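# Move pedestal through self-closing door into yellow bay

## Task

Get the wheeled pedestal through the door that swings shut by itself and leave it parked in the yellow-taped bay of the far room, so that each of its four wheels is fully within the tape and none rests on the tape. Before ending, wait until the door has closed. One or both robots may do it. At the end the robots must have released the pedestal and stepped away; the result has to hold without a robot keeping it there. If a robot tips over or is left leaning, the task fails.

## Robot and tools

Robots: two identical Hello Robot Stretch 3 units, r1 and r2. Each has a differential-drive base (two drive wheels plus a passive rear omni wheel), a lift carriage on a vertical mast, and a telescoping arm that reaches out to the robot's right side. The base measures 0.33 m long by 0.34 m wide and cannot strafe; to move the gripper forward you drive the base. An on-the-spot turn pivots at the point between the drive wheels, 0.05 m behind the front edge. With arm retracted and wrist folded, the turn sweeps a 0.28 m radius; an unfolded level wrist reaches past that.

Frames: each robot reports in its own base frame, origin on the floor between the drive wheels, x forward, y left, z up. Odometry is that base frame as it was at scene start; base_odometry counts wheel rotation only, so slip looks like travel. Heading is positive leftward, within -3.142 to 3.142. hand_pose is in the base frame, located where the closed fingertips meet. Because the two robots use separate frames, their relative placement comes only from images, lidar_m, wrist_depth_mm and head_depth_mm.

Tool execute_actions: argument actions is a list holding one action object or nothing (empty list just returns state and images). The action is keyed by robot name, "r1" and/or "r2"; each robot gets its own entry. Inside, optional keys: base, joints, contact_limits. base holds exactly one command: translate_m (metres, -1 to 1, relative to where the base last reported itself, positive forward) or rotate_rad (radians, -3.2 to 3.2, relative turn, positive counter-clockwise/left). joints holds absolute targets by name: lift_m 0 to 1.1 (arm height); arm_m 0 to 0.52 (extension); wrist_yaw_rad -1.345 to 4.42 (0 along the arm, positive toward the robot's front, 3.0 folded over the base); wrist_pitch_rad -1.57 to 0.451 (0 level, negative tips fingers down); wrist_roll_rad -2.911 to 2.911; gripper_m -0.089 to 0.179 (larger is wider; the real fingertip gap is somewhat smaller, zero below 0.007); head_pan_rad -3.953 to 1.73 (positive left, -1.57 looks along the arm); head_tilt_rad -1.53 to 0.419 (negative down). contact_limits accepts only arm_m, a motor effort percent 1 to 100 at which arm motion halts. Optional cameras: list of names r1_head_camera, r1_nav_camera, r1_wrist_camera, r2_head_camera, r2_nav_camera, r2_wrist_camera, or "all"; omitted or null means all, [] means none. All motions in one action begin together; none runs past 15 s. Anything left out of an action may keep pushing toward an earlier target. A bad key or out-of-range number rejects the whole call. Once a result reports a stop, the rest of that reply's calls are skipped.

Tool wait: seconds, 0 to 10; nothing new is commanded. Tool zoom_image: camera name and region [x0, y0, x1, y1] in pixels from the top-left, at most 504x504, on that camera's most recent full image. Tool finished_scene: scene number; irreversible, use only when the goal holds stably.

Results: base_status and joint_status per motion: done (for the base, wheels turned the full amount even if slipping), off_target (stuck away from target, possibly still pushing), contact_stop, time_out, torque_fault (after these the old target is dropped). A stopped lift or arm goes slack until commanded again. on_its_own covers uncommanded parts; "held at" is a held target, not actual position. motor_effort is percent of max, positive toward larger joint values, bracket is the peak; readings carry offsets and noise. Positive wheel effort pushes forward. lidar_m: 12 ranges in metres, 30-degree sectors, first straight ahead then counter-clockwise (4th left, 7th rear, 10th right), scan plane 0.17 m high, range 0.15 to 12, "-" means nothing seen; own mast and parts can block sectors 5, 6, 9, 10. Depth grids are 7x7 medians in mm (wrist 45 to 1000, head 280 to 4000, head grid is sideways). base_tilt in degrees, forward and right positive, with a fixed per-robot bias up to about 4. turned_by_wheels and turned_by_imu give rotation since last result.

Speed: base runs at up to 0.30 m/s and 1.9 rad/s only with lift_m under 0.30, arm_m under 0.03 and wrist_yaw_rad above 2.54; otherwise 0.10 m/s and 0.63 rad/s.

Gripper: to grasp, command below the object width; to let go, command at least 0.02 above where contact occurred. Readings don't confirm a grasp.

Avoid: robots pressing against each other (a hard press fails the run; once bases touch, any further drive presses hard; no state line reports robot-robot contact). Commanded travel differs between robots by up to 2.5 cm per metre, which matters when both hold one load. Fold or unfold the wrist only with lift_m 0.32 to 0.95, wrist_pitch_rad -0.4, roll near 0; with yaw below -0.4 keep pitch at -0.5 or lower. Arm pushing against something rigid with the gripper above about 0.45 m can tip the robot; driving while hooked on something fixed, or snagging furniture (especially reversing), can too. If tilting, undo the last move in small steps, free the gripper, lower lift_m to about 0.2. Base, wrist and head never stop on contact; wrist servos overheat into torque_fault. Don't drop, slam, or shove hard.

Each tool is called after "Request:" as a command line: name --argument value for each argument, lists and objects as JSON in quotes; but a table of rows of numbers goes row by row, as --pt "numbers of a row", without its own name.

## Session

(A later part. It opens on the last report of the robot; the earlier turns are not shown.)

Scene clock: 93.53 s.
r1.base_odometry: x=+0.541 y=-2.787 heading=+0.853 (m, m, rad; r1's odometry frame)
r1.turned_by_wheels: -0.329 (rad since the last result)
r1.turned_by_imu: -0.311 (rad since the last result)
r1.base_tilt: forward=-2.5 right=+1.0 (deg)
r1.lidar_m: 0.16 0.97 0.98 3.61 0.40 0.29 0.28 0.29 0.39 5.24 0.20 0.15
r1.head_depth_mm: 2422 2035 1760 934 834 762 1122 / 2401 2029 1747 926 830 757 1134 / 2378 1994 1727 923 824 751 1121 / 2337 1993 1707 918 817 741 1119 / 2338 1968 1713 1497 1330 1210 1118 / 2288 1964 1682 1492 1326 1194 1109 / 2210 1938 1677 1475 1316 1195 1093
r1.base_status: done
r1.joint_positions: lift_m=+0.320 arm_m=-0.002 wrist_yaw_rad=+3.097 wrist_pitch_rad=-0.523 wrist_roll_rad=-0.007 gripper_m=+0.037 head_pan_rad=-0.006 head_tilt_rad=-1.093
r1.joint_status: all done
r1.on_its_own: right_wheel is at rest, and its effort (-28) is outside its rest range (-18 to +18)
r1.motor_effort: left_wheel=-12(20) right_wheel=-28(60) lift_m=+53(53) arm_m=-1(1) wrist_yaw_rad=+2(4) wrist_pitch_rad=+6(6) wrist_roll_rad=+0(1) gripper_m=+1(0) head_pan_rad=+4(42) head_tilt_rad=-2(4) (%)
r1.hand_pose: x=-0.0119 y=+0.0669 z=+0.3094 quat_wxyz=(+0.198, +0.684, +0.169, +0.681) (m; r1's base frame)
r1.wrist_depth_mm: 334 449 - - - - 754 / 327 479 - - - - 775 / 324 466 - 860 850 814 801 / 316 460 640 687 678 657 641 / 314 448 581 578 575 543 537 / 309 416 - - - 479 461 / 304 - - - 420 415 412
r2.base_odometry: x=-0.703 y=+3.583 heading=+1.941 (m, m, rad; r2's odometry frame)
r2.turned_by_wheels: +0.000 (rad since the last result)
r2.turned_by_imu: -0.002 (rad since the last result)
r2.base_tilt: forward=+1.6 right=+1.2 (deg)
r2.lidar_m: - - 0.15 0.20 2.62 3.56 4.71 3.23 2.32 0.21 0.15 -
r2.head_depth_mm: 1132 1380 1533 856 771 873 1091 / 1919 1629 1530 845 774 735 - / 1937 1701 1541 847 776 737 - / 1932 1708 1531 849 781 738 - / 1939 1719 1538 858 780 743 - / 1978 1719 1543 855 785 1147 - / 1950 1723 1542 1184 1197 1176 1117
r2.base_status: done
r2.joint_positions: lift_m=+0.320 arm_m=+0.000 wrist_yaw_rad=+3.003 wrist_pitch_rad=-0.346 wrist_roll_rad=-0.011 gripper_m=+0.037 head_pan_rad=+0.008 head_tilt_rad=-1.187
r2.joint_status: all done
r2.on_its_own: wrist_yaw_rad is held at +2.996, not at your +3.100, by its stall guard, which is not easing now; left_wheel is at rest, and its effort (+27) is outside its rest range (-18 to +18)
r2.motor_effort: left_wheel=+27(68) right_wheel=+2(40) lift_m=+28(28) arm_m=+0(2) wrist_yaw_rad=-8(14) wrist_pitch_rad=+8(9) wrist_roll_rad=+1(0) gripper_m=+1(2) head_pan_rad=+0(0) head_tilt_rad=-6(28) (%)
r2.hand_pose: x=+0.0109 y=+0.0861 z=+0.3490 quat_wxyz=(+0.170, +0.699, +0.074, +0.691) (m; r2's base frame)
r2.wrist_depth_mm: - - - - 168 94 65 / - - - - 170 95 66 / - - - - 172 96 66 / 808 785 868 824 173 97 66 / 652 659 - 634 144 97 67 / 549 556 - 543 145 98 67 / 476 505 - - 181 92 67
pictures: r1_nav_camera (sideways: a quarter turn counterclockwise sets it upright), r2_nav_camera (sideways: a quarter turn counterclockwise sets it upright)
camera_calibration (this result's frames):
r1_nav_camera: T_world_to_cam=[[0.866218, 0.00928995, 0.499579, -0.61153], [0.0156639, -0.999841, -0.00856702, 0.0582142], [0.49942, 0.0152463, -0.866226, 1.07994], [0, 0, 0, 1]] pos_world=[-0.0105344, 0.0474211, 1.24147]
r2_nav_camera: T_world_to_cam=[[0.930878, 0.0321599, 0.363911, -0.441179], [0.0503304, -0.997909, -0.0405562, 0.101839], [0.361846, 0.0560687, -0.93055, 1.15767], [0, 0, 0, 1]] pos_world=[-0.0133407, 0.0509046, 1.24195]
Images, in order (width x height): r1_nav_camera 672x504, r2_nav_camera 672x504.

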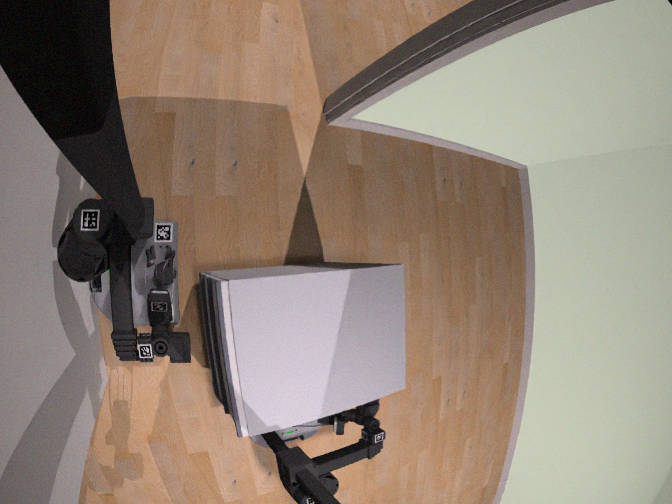

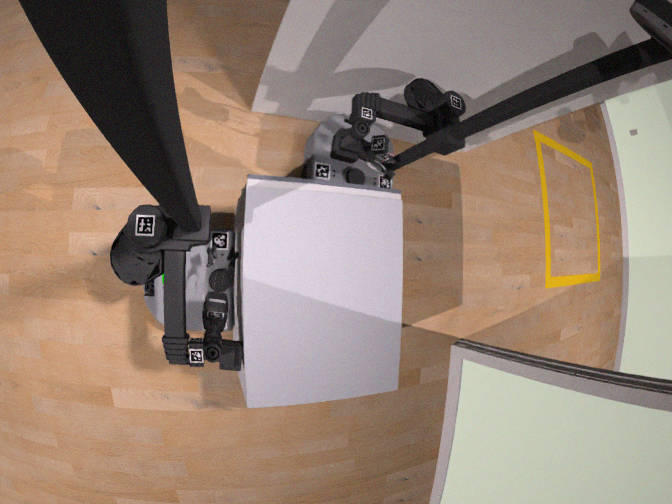

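Request:
execute_actions --actions '[{"r2":{"base":{"translate_m":0.2}}}]' --cameras '[]'

Request:
execute_actions --actions '[{"r2":{"base":{"rotate_rad":0.17}}}]' --cameras '[]'

Request:
execute_actions --actions '[{"r2":{"base":{"translate_m":0.45}},"r1":{"joints":{"head_pan_rad":0.5}}}]' --cameras '["r1_nav_camera","r2_nav_camera"]'

Scene clock: 100.87 s.
r1.base_odometry: x=+0.541 y=-2.787 heading=+0.853 (m, m, rad; r1's odometry frame)
r1.turned_by_wheels: +0.000 (rad since the last result)
r1.turned_by_imu: +0.000 (rad since the last result)
r1.base_tilt: forward=-2.7 right=+1.0 (deg)
r1.lidar_m: - 0.15 0.18 3.60 0.40 0.29 0.28 0.29 0.39 5.24 0.20 0.15
r1.head_depth_mm: 2425 2021 1754 913 1179 1113 1129 / 2387 2020 1731 969 953 768 1132 / 2359 2007 1735 924 826 745 1120 / 2344 1967 1715 918 819 739 1116 / 2328 1976 1705 906 812 735 1113 / 2310 1951 1681 904 809 731 1099 / 2207 1938 1673 1474 1300 1157 1098
r1.base_status: not commanded
r1.joint_positions: lift_m=+0.320 arm_m=-0.002 wrist_yaw_rad=+3.097 wrist_pitch_rad=-0.523 wrist_roll_rad=-0.007 gripper_m=+0.037 head_pan_rad=-0.006 head_tilt_rad=-1.093
r1.joint_status: not commanded
r1.on_its_own: right_wheel is at rest, and its effort (-28) is outside its rest range (-18 to +18)
r1.motor_effort: left_wheel=-12(12) right_wheel=-28(27) lift_m=+53(54) arm_m=-1(2) wrist_yaw_rad=+2(2) wrist_pitch_rad=+6(5) wrist_roll_rad=-1(0) gripper_m=+0(0) head_pan_rad=+4(4) head_tilt_rad=-2(2) (%)
r1.hand_pose: x=-0.0119 y=+0.0669 z=+0.3094 quat_wxyz=(+0.198, +0.684, +0.169, +0.681) (m; r1's base frame)
r1.wrist_depth_mm: 332 456 - - - 223 153 / 329 477 - - - 221 156 / 324 467 - 866 834 225 159 / 319 458 654 693 680 235 149 / 312 446 589 569 563 243 164 / 307 409 - - - 248 167 / 303 - - - 417 233 170
r2.base_odometry: x=-0.775 y=+3.770 heading=+1.941 (m, m, rad; r2's odometry frame)
r2.turned_by_wheels: +0.000 (rad since the last result)
r2.turned_by_imu: +0.000 (rad since the last result)
r2.base_tilt: forward=+1.5 right=+1.2 (deg)
r2.lidar_m: - - 0.15 0.20 2.64 3.54 4.91 3.22 2.31 0.22 0.15 -
r2.head_depth_mm: 996 1135 1460 863 775 875 1086 / 1939 1690 1497 846 776 736 - / 1925 1722 1536 848 775 738 - / 1946 1717 1537 850 782 737 - / 1946 1732 1548 852 783 745 - / 1960 1727 1548 858 783 1145 - / 1967 1732 1558 1411 1090 1162 1119
r2.base_status: done
r2.joint_positions: lift_m=+0.320 arm_m=+0.000 wrist_yaw_rad=+3.003 wrist_pitch_rad=-0.346 wrist_roll_rad=-0.011 gripper_m=+0.037 head_pan_rad=+0.008 head_tilt_rad=-1.187
r2.joint_status: not commanded
r2.on_its_own: wrist_yaw_rad is held at +2.996, not at your +3.100, by its stall guard, which is not easing now; left_wheel is at rest, and its effort (+28) is outside its rest range (-18 to +18)
r2.motor_effort: left_wheel=+28(54) right_wheel=+2(11) lift_m=+28(28) arm_m=+0(1) wrist_yaw_rad=-7(9) wrist_pitch_rad=+8(9) wrist_roll_rad=+0(0) gripper_m=+0(0) head_pan_rad=+0(1) head_tilt_rad=-5(7) (%)
r2.hand_pose: x=+0.0110 y=+0.0861 z=+0.3490 quat_wxyz=(+0.170, +0.699, +0.074, +0.691) (m; r2's base frame)
r2.wrist_depth_mm: - - 660 650 169 94 65 / - - 724 711 170 95 65 / - - 787 756 171 96 66 / 793 807 815 808 174 96 66 / 653 649 - 654 143 97 67 / 543 554 - 544 144 97 67 / 474 488 - - 181 92 67
pictures: none
No camera images: the call's "cameras" was empty. Leave "cameras" out to get every camera's image.

Scene clock: 102.10 s.
r1.base_odometry: x=+0.541 y=-2.787 heading=+0.853 (m, m, rad; r1's odometry frame)
r1.turned_by_wheels: +0.000 (rad since the last result)
r1.turned_by_imu: +0.000 (rad since the last result)
r1.base_tilt: forward=-2.6 right=+1.0 (deg)
r1.lidar_m: - 0.15 0.17 3.60 0.40 0.29 0.28 0.29 0.39 5.22 0.20 0.15
r1.head_depth_mm: 2424 2048 1749 906 1192 1185 1124 / 2432 2017 1730 971 960 1077 1134 / 2367 1986 1708 924 822 744 1119 / 2362 1995 1724 914 816 740 1111 / 2315 1987 1698 910 812 736 1110 / 2313 1937 1692 903 810 731 1098 / 2214 1930 1677 1447 1282 746 1089
r1.base_status: not commanded
r1.joint_positions: lift_m=+0.320 arm_m=-0.002 wrist_yaw_rad=+3.097 wrist_pitch_rad=-0.523 wrist_roll_rad=-0.007 gripper_m=+0.037 head_pan_rad=-0.006 head_tilt_rad=-1.093
r1.joint_status: not commanded
r1.on_its_own: right_wheel is at rest, and its effort (-27) is outside its rest range (-18 to +18)
r1.motor_effort: left_wheel=-12(12) right_wheel=-27(27) lift_m=+53(54) arm_m=-1(2) wrist_yaw_rad=+2(2) wrist_pitch_rad=+6(6) wrist_roll_rad=-1(1) gripper_m=+1(0) head_pan_rad=+4(5) head_tilt_rad=-2(3) (%)
r1.hand_pose: x=-0.0119 y=+0.0669 z=+0.3094 quat_wxyz=(+0.198, +0.684, +0.169, +0.681) (m; r1's base frame)
r1.wrist_depth_mm: 337 458 - - - 211 148 / 326 476 - - - 214 151 / 321 470 - 852 863 211 154 / 318 459 650 689 669 229 149 / 311 448 587 580 356 234 161 / 307 409 - - - 239 163 / 305 - - - 411 229 167
r2.base_odometry: x=-0.775 y=+3.769 heading=+2.110 (m, m, rad; r2's odometry frame)
r2.turned_by_wheels: +0.169 (rad since the last result)
r2.turned_by_imu: +0.162 (rad since the last result)
r2.base_tilt: forward=+1.5 right=+1.2 (deg)
r2.lidar_m: - - 0.15 0.68 2.79 4.29 4.90 2.78 2.23 0.19 0.15 -
r2.head_depth_mm: 1895 1695 1483 839 775 734 1082 / 1900 1706 1531 844 775 729 - / 1926 1701 1539 847 772 735 - / 1918 1714 1526 848 777 749 - / 1932 1721 1542 852 781 1158 - / 1951 1731 1551 1167 785 1168 - / 1974 1467 1356 1182 1104 1192 1114
r2.base_status: rotate_rad off_target (by the wheels' count: +0.1689 of +0.1700)
r2.joint_positions: lift_m=+0.320 arm_m=+0.000 wrist_yaw_rad=+2.993 wrist_pitch_rad=-0.346 wrist_roll_rad=-0.011 gripper_m=+0.037 head_pan_rad=+0.008 head_tilt_rad=-1.187
r2.joint_status: not commanded
r2.on_its_own: wrist_yaw_rad is held at +2.996, not at your +3.100, by its stall guard, which is not easing now; right_wheel is at rest, and its effort (+31) is outside its rest range (-18 to +18)
r2.motor_effort: left_wheel=-5(21) right_wheel=+31(32) lift_m=+29(29) arm_m=-2(3) wrist_yaw_rad=+4(17) wrist_pitch_rad=+8(8) wrist_roll_rad=+0(1) gripper_m=+0(0) head_pan_rad=+0(0) head_tilt_rad=-7(5) (%)
r2.hand_pose: x=+0.0132 y=+0.0856 z=+0.3490 quat_wxyz=(+0.173, +0.699, +0.071, +0.690) (m; r2's base frame)
r2.wrist_depth_mm: - - - 653 625 149 95 / - - - 723 677 147 94 / - - - 792 709 145 93 / 802 821 805 827 315 143 92 / 644 659 - 657 230 141 92 / 542 561 - 571 226 139 91 / 477 499 - - 292 128 90
pictures: none
No camera images: the call's "cameras" was empty. Leave "cameras" out to get every camera's image.

Scene clock: 107.57 s.
r1.base_odometry: x=+0.541 y=-2.787 heading=+0.853 (m, m, rad; r1's odometry frame)
r1.turned_by_wheels: +0.000 (rad since the last result)
r1.turned_by_imu: +0.000 (rad since the last result)
r1.base_tilt: forward=-2.6 right=+0.9 (deg)
r1.lidar_m: 2.61 0.20 0.19 0.23 0.40 0.29 0.28 0.29 0.38 5.23 4.01 2.77
r1.head_depth_mm: 2359 2025 1748 1536 1366 1241 1125 / 2338 2008 1743 1517 1361 1194 1120 / - - 1690 1149 784 666 1118 / - - - 311 446 710 1120 / 1174 1384 1513 909 886 1060 1128 / 989 1125 1027 906 811 764 1119 / 884 1104 1023 896 802 758 1114
r1.base_status: not commanded
r1.joint_positions: lift_m=+0.320 arm_m=-0.002 wrist_yaw_rad=+3.097 wrist_pitch_rad=-0.523 wrist_roll_rad=-0.007 gripper_m=+0.037 head_pan_rad=+0.493 head_tilt_rad=-1.093
r1.joint_status: all done
r1.on_its_own: right_wheel is at rest, and its effort (-28) is outside its rest range (-18 to +18)
r1.motor_effort: left_wheel=-12(12) right_wheel=-28(28) lift_m=+53(54) arm_m=-1(1) wrist_yaw_rad=+1(2) wrist_pitch_rad=+6(6) wrist_roll_rad=+0(1) gripper_m=+1(1) head_pan_rad=+5(47) head_tilt_rad=-3(3) (%)
r1.hand_pose: x=-0.0119 y=+0.0669 z=+0.3094 quat_wxyz=(+0.198, +0.684, +0.169, +0.681) (m; r1's base frame)
r1.wrist_depth_mm: 331 454 - 467 236 217 234 / 329 471 - 572 245 242 255 / 325 468 - 661 275 276 306 / 319 459 649 668 309 321 357 / 316 446 587 553 336 351 330 / 307 411 - - - 322 228 / 301 - - - 429 296 254
r2.base_odometry: x=-1.006 y=+4.156 heading=+2.110 (m, m, rad; r2's odometry frame)
r2.turned_by_wheels: +0.000 (rad since the last result)
r2.turned_by_imu: -0.014 (rad since the last result)
r2.base_tilt: forward=+1.5 right=+1.2 (deg)
r2.lidar_m: - - 0.15 0.20 0.33 4.13 5.35 2.88 2.29 0.22 0.15 -
r2.head_depth_mm: 1912 1698 1525 853 774 873 1088 / 1930 1693 1522 846 775 736 - / 1912 1710 1544 846 777 737 - / 1936 1720 1542 846 776 738 - / 1931 1724 1549 854 785 744 - / 1953 1730 1551 862 782 1015 - / 1964 1742 1569 1352 1284 1015 958
r2.base_status: done
r2.joint_positions: lift_m=+0.320 arm_m=+0.000 wrist_yaw_rad=+3.002 wrist_pitch_rad=-0.346 wrist_roll_rad=-0.011 gripper_m=+0.037 head_pan_rad=+0.008 head_tilt_rad=-1.187
r2.joint_status: not commanded
r2.on_its_own: wrist_yaw_rad is held at +2.996, not at your +3.100, by its stall guard, which is not easing now; left_wheel is at rest, and its effort (+25) is outside its rest range (-18 to +18)
r2.motor_effort: left_wheel=+25(38) right_wheel=+4(40) lift_m=+28(28) arm_m=+0(3) wrist_yaw_rad=-6(16) wrist_pitch_rad=+8(9) wrist_roll_rad=+0(0) gripper_m=-1(2) head_pan_rad=+0(0) head_tilt_rad=-6(7) (%)
r2.hand_pose: x=+0.0112 y=+0.0860 z=+0.3490 quat_wxyz=(+0.170, +0.699, +0.074, +0.691) (m; r2's base frame)
r2.wrist_depth_mm: - 350 597 551 168 94 65 / - 686 631 618 169 95 65 / - 783 377 662 172 95 66 / 826 778 560 512 173 96 66 / 671 473 - 436 143 97 66 / 551 537 - 479 144 97 67 / 482 494 - - 182 92 67
pictures: r1_nav_camera (sideways: a quarter turn counterclockwise sets it upright), r2_nav_camera (sideways: a quarter turn counterclockwise sets it upright)
camera_calibration (this result's frames):
r1_nav_camera: T_world_to_cam=[[0.756052, 0.422853, 0.49958, -0.61086], [0.492421, -0.870315, -0.00856699, 0.055306], [0.43117, 0.252481, -0.866225, 1.08035], [0, 0, 0, 1]] pos_world=[-0.0312067, 0.0336699, 1.24147]
r2_nav_camera: T_world_to_cam=[[0.930879, 0.0321602, 0.363911, -0.441179], [0.0503307, -0.997909, -0.0405562, 0.101839], [0.361845, 0.0560688, -0.930551, 1.15767], [0, 0, 0, 1]] pos_world=[-0.0133408, 0.0509046, 1.24195]
Images, in order (width x height): r1_nav_camera 672x504, r2_nav_camera 672x504.

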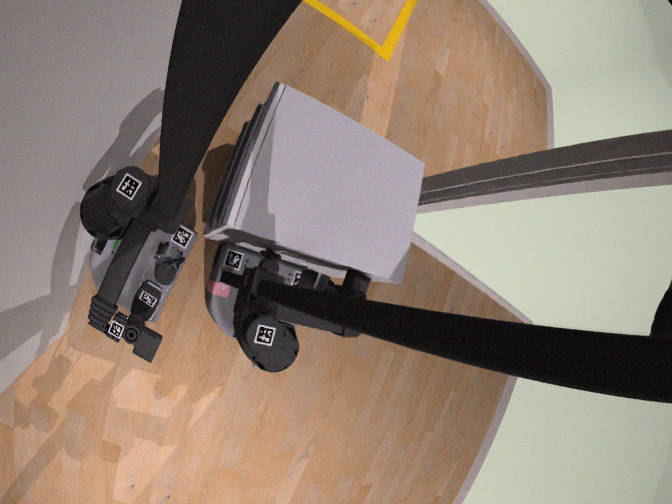

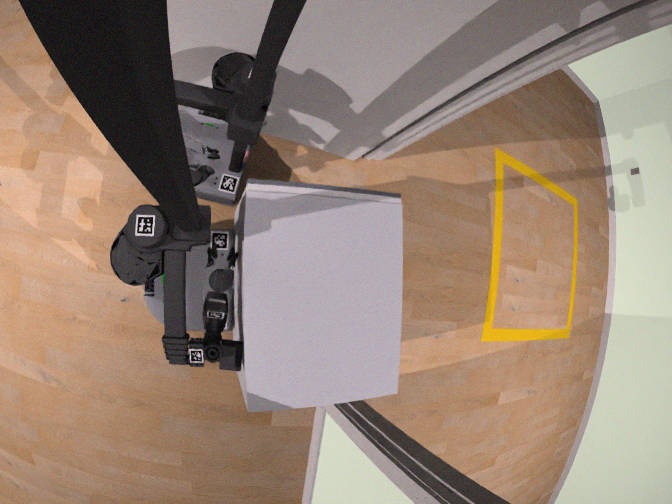

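Request:
execute_actions --actions '[{"r2":{"base":{"translate_m":0.7}}}]' --cameras '[]'

Request:
execute_actions --actions '[{"r2":{"base":{"rotate_rad":0.2}}}]' --cameras '[]'

Request:
execute_actions --actions '[{"r2":{"base":{"translate_m":0.95}},"r1":{"base":{"translate_m":0.3}}}]' --cameras '["r2_nav_camera"]'

Scene clock: 120.10 s.
r1.base_odometry: x=+0.541 y=-2.787 heading=+0.853 (m, m, rad; r1's odometry frame)
r1.turned_by_wheels: +0.000 (rad since the last result)
r1.turned_by_imu: +0.001 (rad since the last result)
r1.base_tilt: forward=-2.6 right=+0.9 (deg)
r1.lidar_m: 2.61 0.96 0.97 0.75 0.40 0.29 0.28 0.29 0.39 5.23 4.00 2.77
r1.head_depth_mm: 2331 2017 1752 1538 1373 1237 1131 / 2327 2007 1740 1528 1363 1223 1113 / 1886 1987 1723 1515 1348 1222 1114 / 1456 1772 1707 1511 1351 1213 1120 / 1172 1381 1608 1495 1331 1209 1133 / 988 1128 1358 1484 1336 1204 1127 / 885 1097 1645 1478 1299 1197 1122
r1.base_status: not commanded
r1.joint_positions: lift_m=+0.320 arm_m=-0.002 wrist_yaw_rad=+3.097 wrist_pitch_rad=-0.523 wrist_roll_rad=-0.007 gripper_m=+0.037 head_pan_rad=+0.493 head_tilt_rad=-1.093
r1.joint_status: not commanded
r1.on_its_own: right_wheel is at rest, and its effort (-28) is outside its rest range (-18 to +18)
r1.motor_effort: left_wheel=-12(12) right_wheel=-28(28) lift_m=+54(54) arm_m=-1(1) wrist_yaw_rad=+2(2) wrist_pitch_rad=+6(6) wrist_roll_rad=+0(0) gripper_m=+1(0) head_pan_rad=+5(5) head_tilt_rad=-2(3) (%)
r1.hand_pose: x=-0.0119 y=+0.0669 z=+0.3094 quat_wxyz=(+0.198, +0.684, +0.169, +0.681) (m; r1's base frame)
r1.wrist_depth_mm: 333 457 - 822 887 - 744 / 329 478 - 862 727 - 773 / 322 463 - 828 736 827 801 / 317 451 638 691 683 658 649 / 312 447 586 576 582 556 547 / 311 415 - - - 473 470 / 302 - - - 425 420 413
r2.base_odometry: x=-1.366 y=+4.756 heading=+2.111 (m, m, rad; r2's odometry frame)
r2.turned_by_wheels: +0.000 (rad since the last result)
r2.turned_by_imu: +0.000 (rad since the last result)
r2.base_tilt: forward=+1.6 right=+1.3 (deg)
r2.lidar_m: - - 0.15 0.20 0.54 0.74 6.05 2.99 0.50 0.22 0.15 -
r2.head_depth_mm: 1898 1715 1518 876 780 1131 1086 / 1908 1703 1534 845 774 735 - / 1912 1706 1533 846 777 737 - / 1923 1706 1544 852 778 739 - / 1934 1721 1547 853 780 745 - / 1961 1721 1555 859 785 1150 - / 1963 1739 1564 1416 1264 1161 1118
r2.base_status: done
r2.joint_positions: lift_m=+0.320 arm_m=+0.000 wrist_yaw_rad=+3.003 wrist_pitch_rad=-0.346 wrist_roll_rad=-0.011 gripper_m=+0.037 head_pan_rad=+0.008 head_tilt_rad=-1.187
r2.joint_status: not commanded
r2.on_its_own: wrist_yaw_rad is held at +2.996, not at your +3.100, by its stall guard, which is not easing now; left_wheel is at rest, and its effort (+26) is outside its rest range (-18 to +18)
r2.motor_effort: left_wheel=+26(52) right_wheel=+3(13) lift_m=+28(29) arm_m=+0(1) wrist_yaw_rad=-8(11) wrist_pitch_rad=+9(9) wrist_roll_rad=+0(0) gripper_m=+1(1) head_pan_rad=+0(0) head_tilt_rad=-6(5) (%)
r2.hand_pose: x=+0.0109 y=+0.0861 z=+0.3490 quat_wxyz=(+0.170, +0.699, +0.075, +0.691) (m; r2's base frame)
r2.wrist_depth_mm: 512 505 518 - 168 94 65 / 565 550 556 - 170 95 66 / 638 611 620 879 172 96 66 / 681 683 670 765 174 96 66 / 644 658 - 642 143 97 67 / 553 554 - 547 144 98 67 / 472 504 - - 183 92 67
pictures: none
No camera images: the call's "cameras" was empty. Leave "cameras" out to get every camera's image.

Scene clock: 121.33 s.
r1.base_odometry: x=+0.541 y=-2.787 heading=+0.853 (m, m, rad; r1's odometry frame)
r1.turned_by_wheels: +0.000 (rad since the last result)
r1.turned_by_imu: +0.000 (rad since the last result)
r1.base_tilt: forward=-2.6 right=+1.0 (deg)
r1.lidar_m: 2.61 0.97 0.98 0.73 0.40 0.29 0.28 0.29 0.39 5.24 4.02 2.76
r1.head_depth_mm: 2343 2033 1755 1537 1375 1232 1129 / 2316 2023 1739 1523 1367 1229 1115 / 1895 1987 1730 1518 1359 1221 1111 / 1443 1769 1730 1507 1347 1207 1125 / 1180 1387 1606 1482 1341 1206 1132 / 987 1128 1365 1493 1328 1207 1125 / 883 1098 1639 1480 1303 1189 1119
r1.base_status: not commanded
r1.joint_positions: lift_m=+0.320 arm_m=-0.002 wrist_yaw_rad=+3.097 wrist_pitch_rad=-0.523 wrist_roll_rad=-0.007 gripper_m=+0.037 head_pan_rad=+0.493 head_tilt_rad=-1.093
r1.joint_status: not commanded
r1.on_its_own: right_wheel is at rest, and its effort (-27) is outside its rest range (-18 to +18)
r1.motor_effort: left_wheel=-12(12) right_wheel=-27(27) lift_m=+54(53) arm_m=-1(1) wrist_yaw_rad=+2(2) wrist_pitch_rad=+6(6) wrist_roll_rad=-1(0) gripper_m=+1(0) head_pan_rad=+5(5) head_tilt_rad=-3(1) (%)
r1.hand_pose: x=-0.0119 y=+0.0669 z=+0.3094 quat_wxyz=(+0.198, +0.684, +0.169, +0.681) (m; r1's base frame)
r1.wrist_depth_mm: 333 458 - 826 908 - 759 / 328 473 - 910 737 - 782 / 325 464 - 821 726 825 796 / 320 450 669 695 670 655 657 / 310 446 588 573 585 555 540 / 307 408 - - - 475 470 / 299 - - - 422 419 410
r2.base_odometry: x=-1.366 y=+4.756 heading=+2.310 (m, m, rad; r2's odometry frame)
r2.turned_by_wheels: +0.199 (rad since the last result)
r2.turned_by_imu: +0.191 (rad since the last result)
r2.base_tilt: forward=+1.5 right=+1.2 (deg)
r2.lidar_m: - - 0.15 0.54 0.60 0.75 4.32 2.65 0.50 0.19 0.15 -
r2.head_depth_mm: 1909 1694 1528 841 773 735 1085 / 1906 1703 1529 847 775 729 - / 1924 1703 1537 847 775 742 - / 1932 1708 1538 852 780 786 - / 1946 1728 1543 852 779 1152 - / 1940 1723 1552 898 785 1181 - / 1964 1735 1552 1415 1296 1187 1115
r2.base_status: rotate_rad off_target (by the wheels' count: +0.1990 of +0.2000)
r2.joint_positions: lift_m=+0.320 arm_m=+0.000 wrist_yaw_rad=+2.983 wrist_pitch_rad=-0.346 wrist_roll_rad=-0.011 gripper_m=+0.037 head_pan_rad=+0.008 head_tilt_rad=-1.187
r2.joint_status: not commanded
r2.on_its_own: wrist_yaw_rad is held at +2.996, not at your +3.100, by its stall guard, which is not easing now; right_wheel is at rest, and its effort (+26) is outside its rest range (-18 to +18); wrist_yaw_rad is at rest, and its effort (+16) is outside its rest range (-12 to +12)
r2.motor_effort: left_wheel=-5(19) right_wheel=+26(32) lift_m=+28(28) arm_m=-2(3) wrist_yaw_rad=+16(16) wrist_pitch_rad=+8(9) wrist_roll_rad=-1(0) gripper_m=+0(0) head_pan_rad=+0(1) head_tilt_rad=-7(6) (%)
r2.hand_pose: x=+0.0155 y=+0.0852 z=+0.3490 quat_wxyz=(+0.176, +0.700, +0.068, +0.689) (m; r2's base frame)
r2.wrist_depth_mm: 621 - 529 534 - 156 98 / 708 670 578 585 - 154 98 / 729 742 632 648 961 152 97 / 676 794 691 708 338 149 95 / 652 657 - 673 243 147 95 / 557 560 - 571 238 144 94 / 473 491 - - 308 132 92
pictures: none
No camera images: the call's "cameras" was empty. Leave "cameras" out to get every camera's image.

Scene clock: 131.80 s.
r1.base_odometry: x=+0.739 y=-2.561 heading=+0.853 (m, m, rad; r1's odometry frame)
r1.turned_by_wheels: +0.000 (rad since the last result)
r1.turned_by_imu: +0.002 (rad since the last result)
r1.base_tilt: forward=-2.6 right=+1.0 (deg)
r1.lidar_m: 2.31 1.00 0.78 1.78 0.81 0.35 0.27 0.27 0.29 5.19 3.53 2.46
r1.head_depth_mm: 2143 2037 1741 1534 1367 1236 1125 / 2225 2025 1735 1522 1356 1232 1120 / 1933 1999 1728 1512 1348 1221 1115 / 1493 1813 1711 1504 1341 1207 1126 / 1216 1427 1634 1495 1333 1206 1133 / 1013 1168 1365 1459 1330 1205 1126 / 876 986 1124 1327 1320 1196 1122
r1.base_status: done
r1.joint_positions: lift_m=+0.320 arm_m=-0.002 wrist_yaw_rad=+3.097 wrist_pitch_rad=-0.523 wrist_roll_rad=-0.007 gripper_m=+0.037 head_pan_rad=+0.493 head_tilt_rad=-1.093
r1.joint_status: not commanded
r1.motor_effort: left_wheel=-12(14) right_wheel=-4(24) lift_m=+53(54) arm_m=-1(1) wrist_yaw_rad=+2(2) wrist_pitch_rad=+6(6) wrist_roll_rad=+0(1) gripper_m=+1(1) head_pan_rad=+5(5) head_tilt_rad=-2(2) (%)
r1.hand_pose: x=-0.0119 y=+0.0669 z=+0.3094 quat_wxyz=(+0.198, +0.684, +0.169, +0.681) (m; r1's base frame)
r1.wrist_depth_mm: - - - - - 686 686 / 762 - - - - 748 774 / 627 923 - 857 847 794 795 / 550 713 697 696 664 668 641 / 492 589 587 569 573 556 541 / 437 519 - - - 473 469 / 390 - - - 416 420 416
r2.base_odometry: x=-2.006 y=+5.458 heading=+2.310 (m, m, rad; r2's odometry frame)
r2.turned_by_wheels: +0.000 (rad since the last result)
r2.turned_by_imu: -0.005 (rad since the last result)
r2.base_tilt: forward=+1.5 right=+1.2 (deg)
r2.lidar_m: - - 0.15 0.20 1.12 1.02 1.63 1.27 2.23 0.22 0.15 -
r2.head_depth_mm: 1743 1699 1520 862 771 881 1086 / 1803 1695 1528 841 775 731 - / 1835 1711 1523 845 775 738 - / 1871 1715 1543 847 779 735 - / 1921 1714 1544 852 780 747 - / 1952 1719 1547 860 783 1150 - / 1964 1730 1558 1416 1273 1174 1117
r2.base_status: done
r2.joint_positions: lift_m=+0.320 arm_m=+0.000 wrist_yaw_rad=+3.003 wrist_pitch_rad=-0.346 wrist_roll_rad=-0.011 gripper_m=+0.037 head_pan_rad=+0.008 head_tilt_rad=-1.187
r2.joint_status: not commanded
r2.on_its_own: wrist_yaw_rad is held at +2.996, not at your +3.100, by its stall guard, which is not easing now; left_wheel is at rest, and its effort (+25) is outside its rest range (-18 to +18)
r2.motor_effort: left_wheel=+25(42) right_wheel=+3(41) lift_m=+28(28) arm_m=-1(2) wrist_yaw_rad=-7(16) wrist_pitch_rad=+8(9) wrist_roll_rad=+0(0) gripper_m=+1(3) head_pan_rad=+0(0) head_tilt_rad=-7(7) (%)
r2.hand_pose: x=+0.0110 y=+0.0860 z=+0.3489 quat_wxyz=(+0.170, +0.699, +0.074, +0.691) (m; r2's base frame)
r2.wrist_depth_mm: 917 - - - 168 94 65 / 911 - - - 171 94 66 / 919 - - - 171 96 66 / 817 808 845 829 174 96 66 / 654 664 - 649 143 97 67 / 560 556 - 541 145 97 67 / 476 490 - - 182 92 67
pictures: r2_nav_camera (sideways: a quarter turn counterclockwise sets it upright)
camera_calibration (this result's frames):
r2_nav_camera: T_world_to_cam=[[0.930899, 0.0321604, 0.363858, -0.44111], [0.0503284, -0.997909, -0.0405586, 0.101842], [0.361792, 0.0560684, -0.930571, 1.1577], [0, 0, 0, 1]] pos_world=[-0.0133442, 0.0509046, 1.24196]
Images, in order (width x height): r2_nav_camera 672x504.

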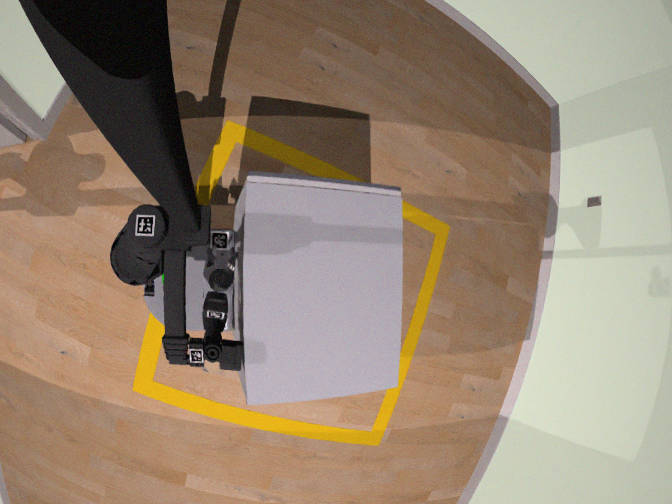

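Request:
execute_actions --actions '[{"r2":{"base":{"translate_m":0.06}},"r1":{"base":{"translate_m":0.2}}}]' --cameras '[]'

Request:
execute_actions --actions '[{"r2":{"base":{"translate_m":-0.55}},"r1":{"base":{"translate_m":0.8}}}]' --cameras '[]'

Request:
wait --seconds 8

Scene clock: 139.80 s.
r1.base_odometry: x=+0.870 y=-2.411 heading=+0.853 (m, m, rad; r1's odometry frame)
r1.turned_by_wheels: +0.000 (rad since the last result)
r1.turned_by_imu: +0.002 (rad since the last result)
r1.base_tilt: forward=-2.6 right=+1.0 (deg)
r1.lidar_m: 2.11 1.02 0.70 0.74 1.99 0.42 0.28 0.26 3.57 5.20 3.24 2.24
r1.head_depth_mm: 1972 2039 1755 1537 1379 1235 1127 / 2040 2029 1730 1521 1362 1223 1116 / 1977 1994 1724 1516 1346 1228 1111 / 1522 1848 1717 1510 1346 1212 1120 / 1241 1446 1643 1501 1337 1205 1135 / 1040 1185 1390 1469 1334 1200 1124 / 896 1009 1151 1325 1318 1194 1119
r1.base_status: done
r1.joint_positions: lift_m=+0.320 arm_m=-0.002 wrist_yaw_rad=+3.097 wrist_pitch_rad=-0.523 wrist_roll_rad=-0.007 gripper_m=+0.037 head_pan_rad=+0.493 head_tilt_rad=-1.093
r1.joint_status: not commanded
r1.motor_effort: left_wheel=-12(12) right_wheel=-2(2) lift_m=+53(53) arm_m=-1(1) wrist_yaw_rad=+2(2) wrist_pitch_rad=+6(6) wrist_roll_rad=+0(1) gripper_m=+2(0) head_pan_rad=+4(5) head_tilt_rad=-4(2) (%)
r1.hand_pose: x=-0.0119 y=+0.0669 z=+0.3094 quat_wxyz=(+0.198, +0.684, +0.169, +0.681) (m; r1's base frame)
r1.wrist_depth_mm: - - - - 667 682 701 / - - - - 747 759 781 / 937 893 - 888 799 807 799 / 745 725 709 700 680 656 642 / 609 589 584 575 583 561 553 / 521 520 - - - 470 468 / 449 - - - 424 422 407
r2.base_odometry: x=-2.046 y=+5.502 heading=+2.311 (m, m, rad; r2's odometry frame)
r2.turned_by_wheels: +0.000 (rad since the last result)
r2.turned_by_imu: +0.000 (rad since the last result)
r2.base_tilt: forward=+1.5 right=+1.3 (deg)
r2.lidar_m: - - 0.15 0.20 1.18 1.07 1.59 1.32 2.36 0.22 0.15 -
r2.head_depth_mm: 1688 1699 1529 863 772 878 1083 / 1771 1695 1522 845 773 734 - / 1828 1690 1532 847 775 736 - / 1845 1707 1542 852 777 739 - / 1873 1722 1545 852 780 748 - / 1905 1720 1545 858 784 1146 - / 1957 1735 1555 1408 1272 1174 1120
r2.base_status: done
r2.joint_positions: lift_m=+0.320 arm_m=+0.000 wrist_yaw_rad=+3.003 wrist_pitch_rad=-0.346 wrist_roll_rad=-0.011 gripper_m=+0.037 head_pan_rad=+0.008 head_tilt_rad=-1.187
r2.joint_status: not commanded
r2.on_its_own: wrist_yaw_rad is held at +2.996, not at your +3.100, by its stall guard, which is not easing now; left_wheel is at rest, and its effort (+25) is outside its rest range (-18 to +18)
r2.motor_effort: left_wheel=+25(53) right_wheel=+3(12) lift_m=+28(28) arm_m=+0(1) wrist_yaw_rad=-7(9) wrist_pitch_rad=+9(8) wrist_roll_rad=+0(0) gripper_m=+1(1) head_pan_rad=+0(0) head_tilt_rad=-8(6) (%)
r2.hand_pose: x=+0.0110 y=+0.0860 z=+0.3489 quat_wxyz=(+0.170, +0.699, +0.074, +0.691) (m; r2's base frame)
r2.wrist_depth_mm: 946 - - - 167 94 65 / - - - - 170 95 66 / 993 - - - 173 96 66 / 810 811 828 819 174 96 66 / 654 665 - 635 144 97 66 / 553 558 - 535 144 98 67 / 472 505 - - 181 92 67
pictures: none
No camera images: the call's "cameras" was empty. Leave "cameras" out to get every camera's image.

Scene clock: 149.03 s.
r1.base_odometry: x=+1.397 y=-1.808 heading=+0.853 (m, m, rad; r1's odometry frame)
r1.turned_by_wheels: +0.000 (rad since the last result)
r1.turned_by_imu: +0.007 (rad since the last result)
r1.base_tilt: forward=-2.6 right=+1.0 (deg)
r1.lidar_m: 1.32 1.08 0.75 0.71 0.73 0.96 2.30 3.57 4.66 5.16 2.00 1.40
r1.head_depth_mm: 1200 1398 1638 1536 1364 1231 1127 / 1263 1466 1681 1521 1362 1231 1119 / 1318 1557 1723 1517 1352 1221 1109 / 1394 1671 1725 1504 1350 1203 1125 / 1309 1534 1672 1492 1342 1207 1141 / 1104 1270 1484 1488 1327 1200 1126 / 956 1078 1229 1404 1313 1197 1117
r1.base_status: done
r1.joint_positions: lift_m=+0.320 arm_m=-0.002 wrist_yaw_rad=+3.097 wrist_pitch_rad=-0.523 wrist_roll_rad=-0.007 gripper_m=+0.037 head_pan_rad=+0.493 head_tilt_rad=-1.093
r1.joint_status: not commanded
r1.motor_effort: left_wheel=+2(8) right_wheel=-1(3) lift_m=+54(54) arm_m=-1(1) wrist_yaw_rad=+2(2) wrist_pitch_rad=+6(6) wrist_roll_rad=+0(1) gripper_m=+1(2) head_pan_rad=+5(4) head_tilt_rad=-3(3) (%)
r1.hand_pose: x=-0.0119 y=+0.0669 z=+0.3094 quat_wxyz=(+0.198, +0.684, +0.169, +0.681) (m; r1's base frame)
r1.wrist_depth_mm: 638 653 677 683 691 720 752 / 698 709 - 761 777 803 837 / 759 786 - 808 819 836 809 / 735 729 692 688 671 661 646 / 616 598 585 571 581 557 548 / 509 520 - - - 476 466 / 448 - - - 428 418 413
r2.base_odometry: x=-1.675 y=+5.096 heading=+2.310 (m, m, rad; r2's odometry frame)
r2.turned_by_wheels: +0.000 (rad since the last result)
r2.turned_by_imu: -0.002 (rad since the last result)
r2.base_tilt: forward=+1.6 right=+1.3 (deg)
r2.lidar_m: 0.60 0.62 2.26 0.98 0.68 0.62 0.62 0.74 1.20 2.51 2.57 0.63
r2.head_depth_mm: 1908 1694 1499 1377 1267 1166 1088 / 1923 1033 973 1349 1268 1190 - / 1909 1035 976 1333 1276 1195 - / 1932 1037 981 1348 1276 1200 - / 1965 1044 982 1342 1284 1204 - / 1969 1109 1013 1409 1296 1181 - / 1953 1744 1557 1414 1290 1190 1118
r2.base_status: done
r2.joint_positions: lift_m=+0.320 arm_m=+0.000 wrist_yaw_rad=+2.999 wrist_pitch_rad=-0.346 wrist_roll_rad=-0.011 gripper_m=+0.037 head_pan_rad=+0.008 head_tilt_rad=-1.187
r2.joint_status: not commanded
r2.on_its_own: wrist_yaw_rad is held at +2.996, not at your +3.100, by its stall guard, which is not easing now
r2.motor_effort: left_wheel=-1(20) right_wheel=+0(2) lift_m=+28(28) arm_m=+0(0) wrist_yaw_rad=-3(7) wrist_pitch_rad=+8(8) wrist_roll_rad=-1(0) gripper_m=+1(0) head_pan_rad=+0(0) head_tilt_rad=-7(6) (%)
r2.hand_pose: x=+0.0118 y=+0.0859 z=+0.3489 quat_wxyz=(+0.171, +0.699, +0.073, +0.690) (m; r2's base frame)
r2.wrist_depth_mm: 503 - - - - - - / 534 617 - - - - - / 583 632 - - - - - / 611 678 810 852 823 827 838 / 619 664 - 681 690 678 687 / 550 554 - 565 560 564 570 / 482 500 - - 484 489 489
pictures: none
No camera images: the call's "cameras" was empty. Leave "cameras" out to get every camera's image.

Scene clock: 157.03 s.
r1.base_odometry: x=+1.397 y=-1.808 heading=+0.853 (m, m, rad; r1's odometry frame)
r1.turned_by_wheels: +0.000 (rad since the last result)
r1.turned_by_imu: +0.000 (rad since the last result)
r1.base_tilt: forward=-2.6 right=+1.1 (deg)
r1.lidar_m: 1.32 1.08 0.76 0.71 0.73 0.96 2.30 3.56 4.65 5.16 2.00 1.40
r1.head_depth_mm: 1201 1388 1641 1534 1365 1229 1125 / 1261 1470 1674 1531 1359 1227 1118 / 1333 1574 1726 1511 1349 1224 1116 / 1393 1665 1719 1506 1359 1215 1122 / 1312 1546 1673 1497 1333 1212 1126 / 1108 1266 1489 1482 1326 1200 1125 / 954 1074 1221 1404 1321 1190 1117
r1.base_status: done
r1.joint_positions: lift_m=+0.320 arm_m=-0.002 wrist_yaw_rad=+3.097 wrist_pitch_rad=-0.523 wrist_roll_rad=-0.007 gripper_m=+0.037 head_pan_rad=+0.493 head_tilt_rad=-1.093
r1.joint_status: not commanded
r1.motor_effort: left_wheel=+2(8) right_wheel=-1(3) lift_m=+54(54) arm_m=-1(1) wrist_yaw_rad=+2(2) wrist_pitch_rad=+6(6) wrist_roll_rad=-1(1) gripper_m=+1(2) head_pan_rad=+5(4) head_tilt_rad=-3(3) (%)
r1.hand_pose: x=-0.0119 y=+0.0669 z=+0.3094 quat_wxyz=(+0.198, +0.684, +0.169, +0.681) (m; r1's base frame)
r1.wrist_depth_mm: 641 655 664 688 717 718 741 / 698 720 - 756 770 825 824 / 780 786 - 835 825 821 801 / 732 719 696 701 683 669 648 / 610 594 583 577 587 553 536 / 519 520 - - - 474 468 / 452 - - - 428 415 412
r2.base_odometry: x=-1.675 y=+5.096 heading=+2.310 (m, m, rad; r2's odometry frame)
r2.turned_by_wheels: +0.000 (rad since the last result)
r2.turned_by_imu: -0.001 (rad since the last result)
r2.base_tilt: forward=+1.6 right=+1.2 (deg)
r2.lidar_m: 0.60 0.62 2.26 0.98 0.68 0.61 0.62 0.74 1.19 2.52 2.57 0.62
r2.head_depth_mm: 1912 1688 1501 1387 1262 1169 1085 / 1920 1039 971 1347 1271 1200 - / 1920 1040 972 1346 1267 1195 - / 1933 1046 980 1342 1275 1199 - / 1936 1047 979 1347 1290 1187 - / 1948 1107 1008 1408 1291 1185 - / 1955 1736 1556 1406 1290 1188 1113
r2.base_status: done
r2.joint_positions: lift_m=+0.320 arm_m=+0.000 wrist_yaw_rad=+2.999 wrist_pitch_rad=-0.346 wrist_roll_rad=-0.011 gripper_m=+0.037 head_pan_rad=+0.008 head_tilt_rad=-1.187
r2.joint_status: not commanded
r2.on_its_own: wrist_yaw_rad is held at +2.996, not at your +3.100, by its stall guard, which is not easing now
r2.motor_effort: left_wheel=-2(20) right_wheel=+0(2) lift_m=+28(28) arm_m=+0(0) wrist_yaw_rad=-3(7) wrist_pitch_rad=+9(8) wrist_roll_rad=+0(0) gripper_m=-1(0) head_pan_rad=+0(0) head_tilt_rad=-6(6) (%)
r2.hand_pose: x=+0.0118 y=+0.0859 z=+0.3489 quat_wxyz=(+0.171, +0.699, +0.073, +0.690) (m; r2's base frame)
r2.wrist_depth_mm: 515 - - - - - - / 547 611 - - - - - / 591 625 - - - - - / 622 680 817 860 849 845 818 / 608 660 - 671 698 675 677 / 553 551 - 559 565 571 560 / 472 497 - - 480 478 482
wait: 8.00 s; at rest by 0.27 s
pictures: r1_head_camera (sideways: a quarter turn clockwise sets it upright), r1_nav_camera (sideways: a quarter turn counterclockwise sets it upright), r1_wrist_camera, r2_head_camera (sideways: a quarter turn clockwise sets it upright), r2_nav_camera (sideways: a quarter turn counterclockwise sets it upright), r2_wrist_camera
camera_calibration (this result's frames):
r1_head_camera: T_world_to_cam=[[-0.744539, -0.42928, -0.511254, 0.686959], [-0.483799, 0.874669, -0.0298697, 0.0420141], [0.46, 0.225105, -0.858911, 1.07201], [0, 0, 0, 1]] pos_world=[0.0386701, 0.0168352, 1.27322]
r1_nav_camera: T_world_to_cam=[[0.755989, 0.422966, 0.49958, -0.610859], [0.49255, -0.870242, -0.008567, 0.0553052], [0.431132, 0.252545, -0.866226, 1.08035], [0, 0, 0, 1]] pos_world=[-0.0312118, 0.0336644, 1.24147]
r1_wrist_camera: T_world_to_cam=[[0.998983, -0.0191793, -0.0408085, 0.0302313], [-0.0436665, -0.637166, -0.769489, 0.31379], [-0.0112435, 0.770488, -0.637355, 0.315019], [0, 0, 0, 1]] pos_world=[-0.0129565, -0.0422024, 0.443471]
r2_head_camera: T_world_to_cam=[[-0.922176, -0.0255852, -0.385922, 0.524929], [-0.0311435, 0.999482, 0.0081568, -0.00320989], [0.385513, 0.019541, -0.922495, 1.1581], [0, 0, 0, 1]] pos_world=[0.0375148, -0.00599175, 1.27095]
r2_nav_camera: T_world_to_cam=[[0.930899, 0.0321601, 0.363858, -0.44111], [0.0503282, -0.997909, -0.0405586, 0.101842], [0.361792, 0.0560683, -0.930571, 1.1577], [0, 0, 0, 1]] pos_world=[-0.0133442, 0.0509046, 1.24196]
r2_wrist_camera: T_world_to_cam=[[0.995974, -0.0886141, 0.0135707, -0.00698527], [-0.035592, -0.529804, -0.847373, 0.370949], [0.0822791, 0.843478, -0.530825, 0.276605], [0, 0, 0, 1]] pos_world=[-0.00259885, -0.0373989, 0.461256]
Images, in order (width x height): r1_head_camera 896x504, r1_nav_camera 672x504, r1_wrist_camera 644x364, r2_head_camera 896x504, r2_nav_camera 672x504, r2_wrist_camera 644x364.

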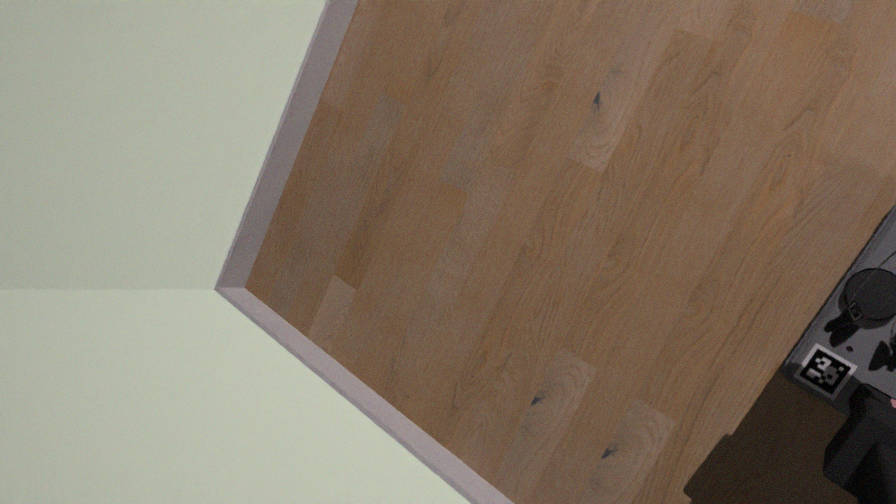

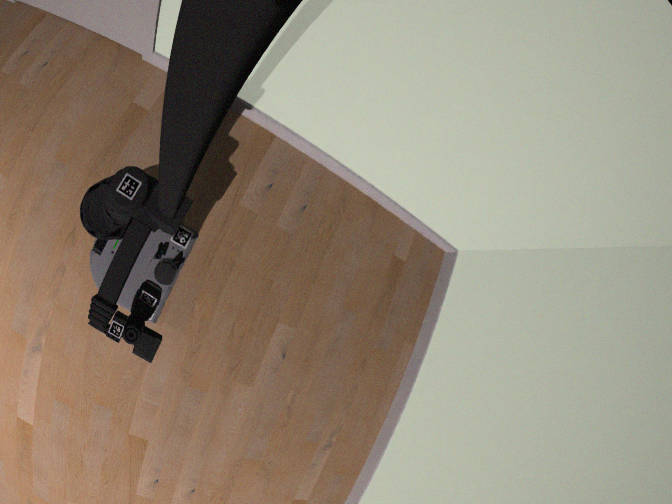

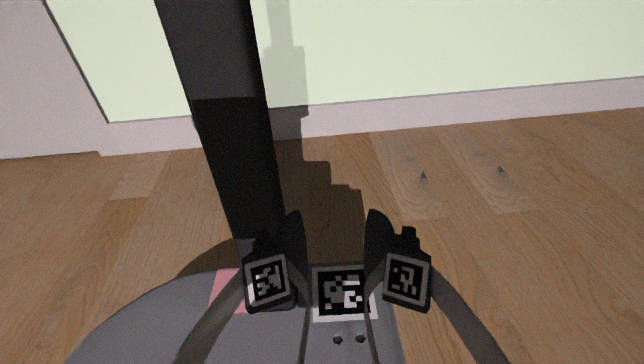

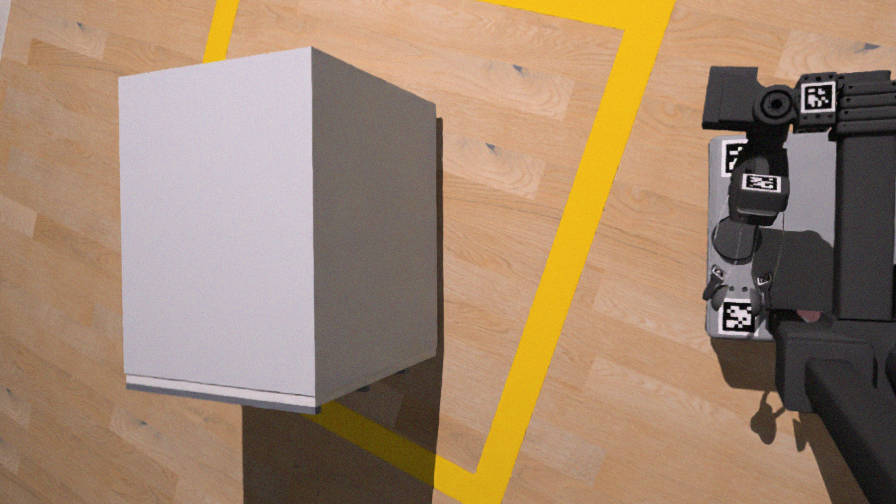

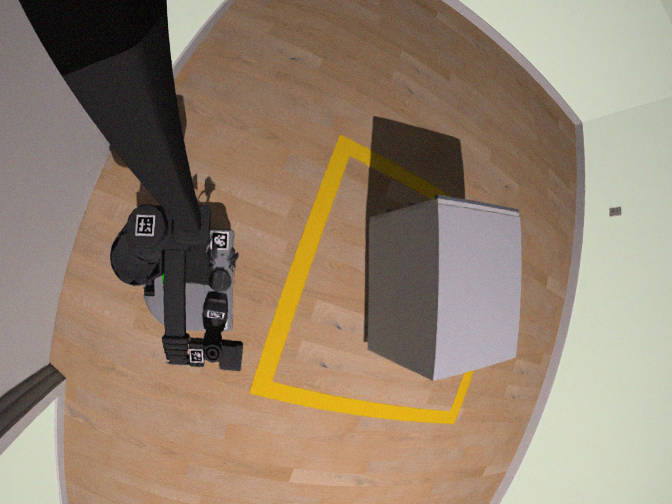

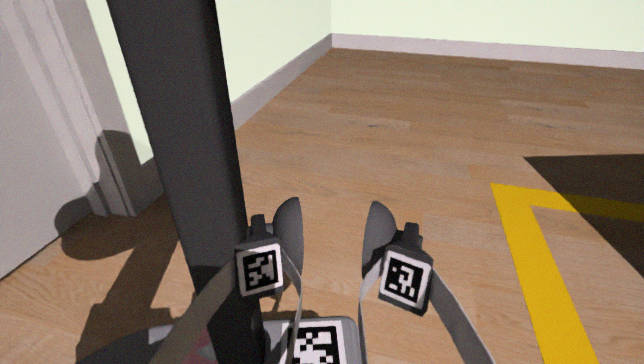

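Request:
finished_scene --scene 2

The scene is finished: the task was done.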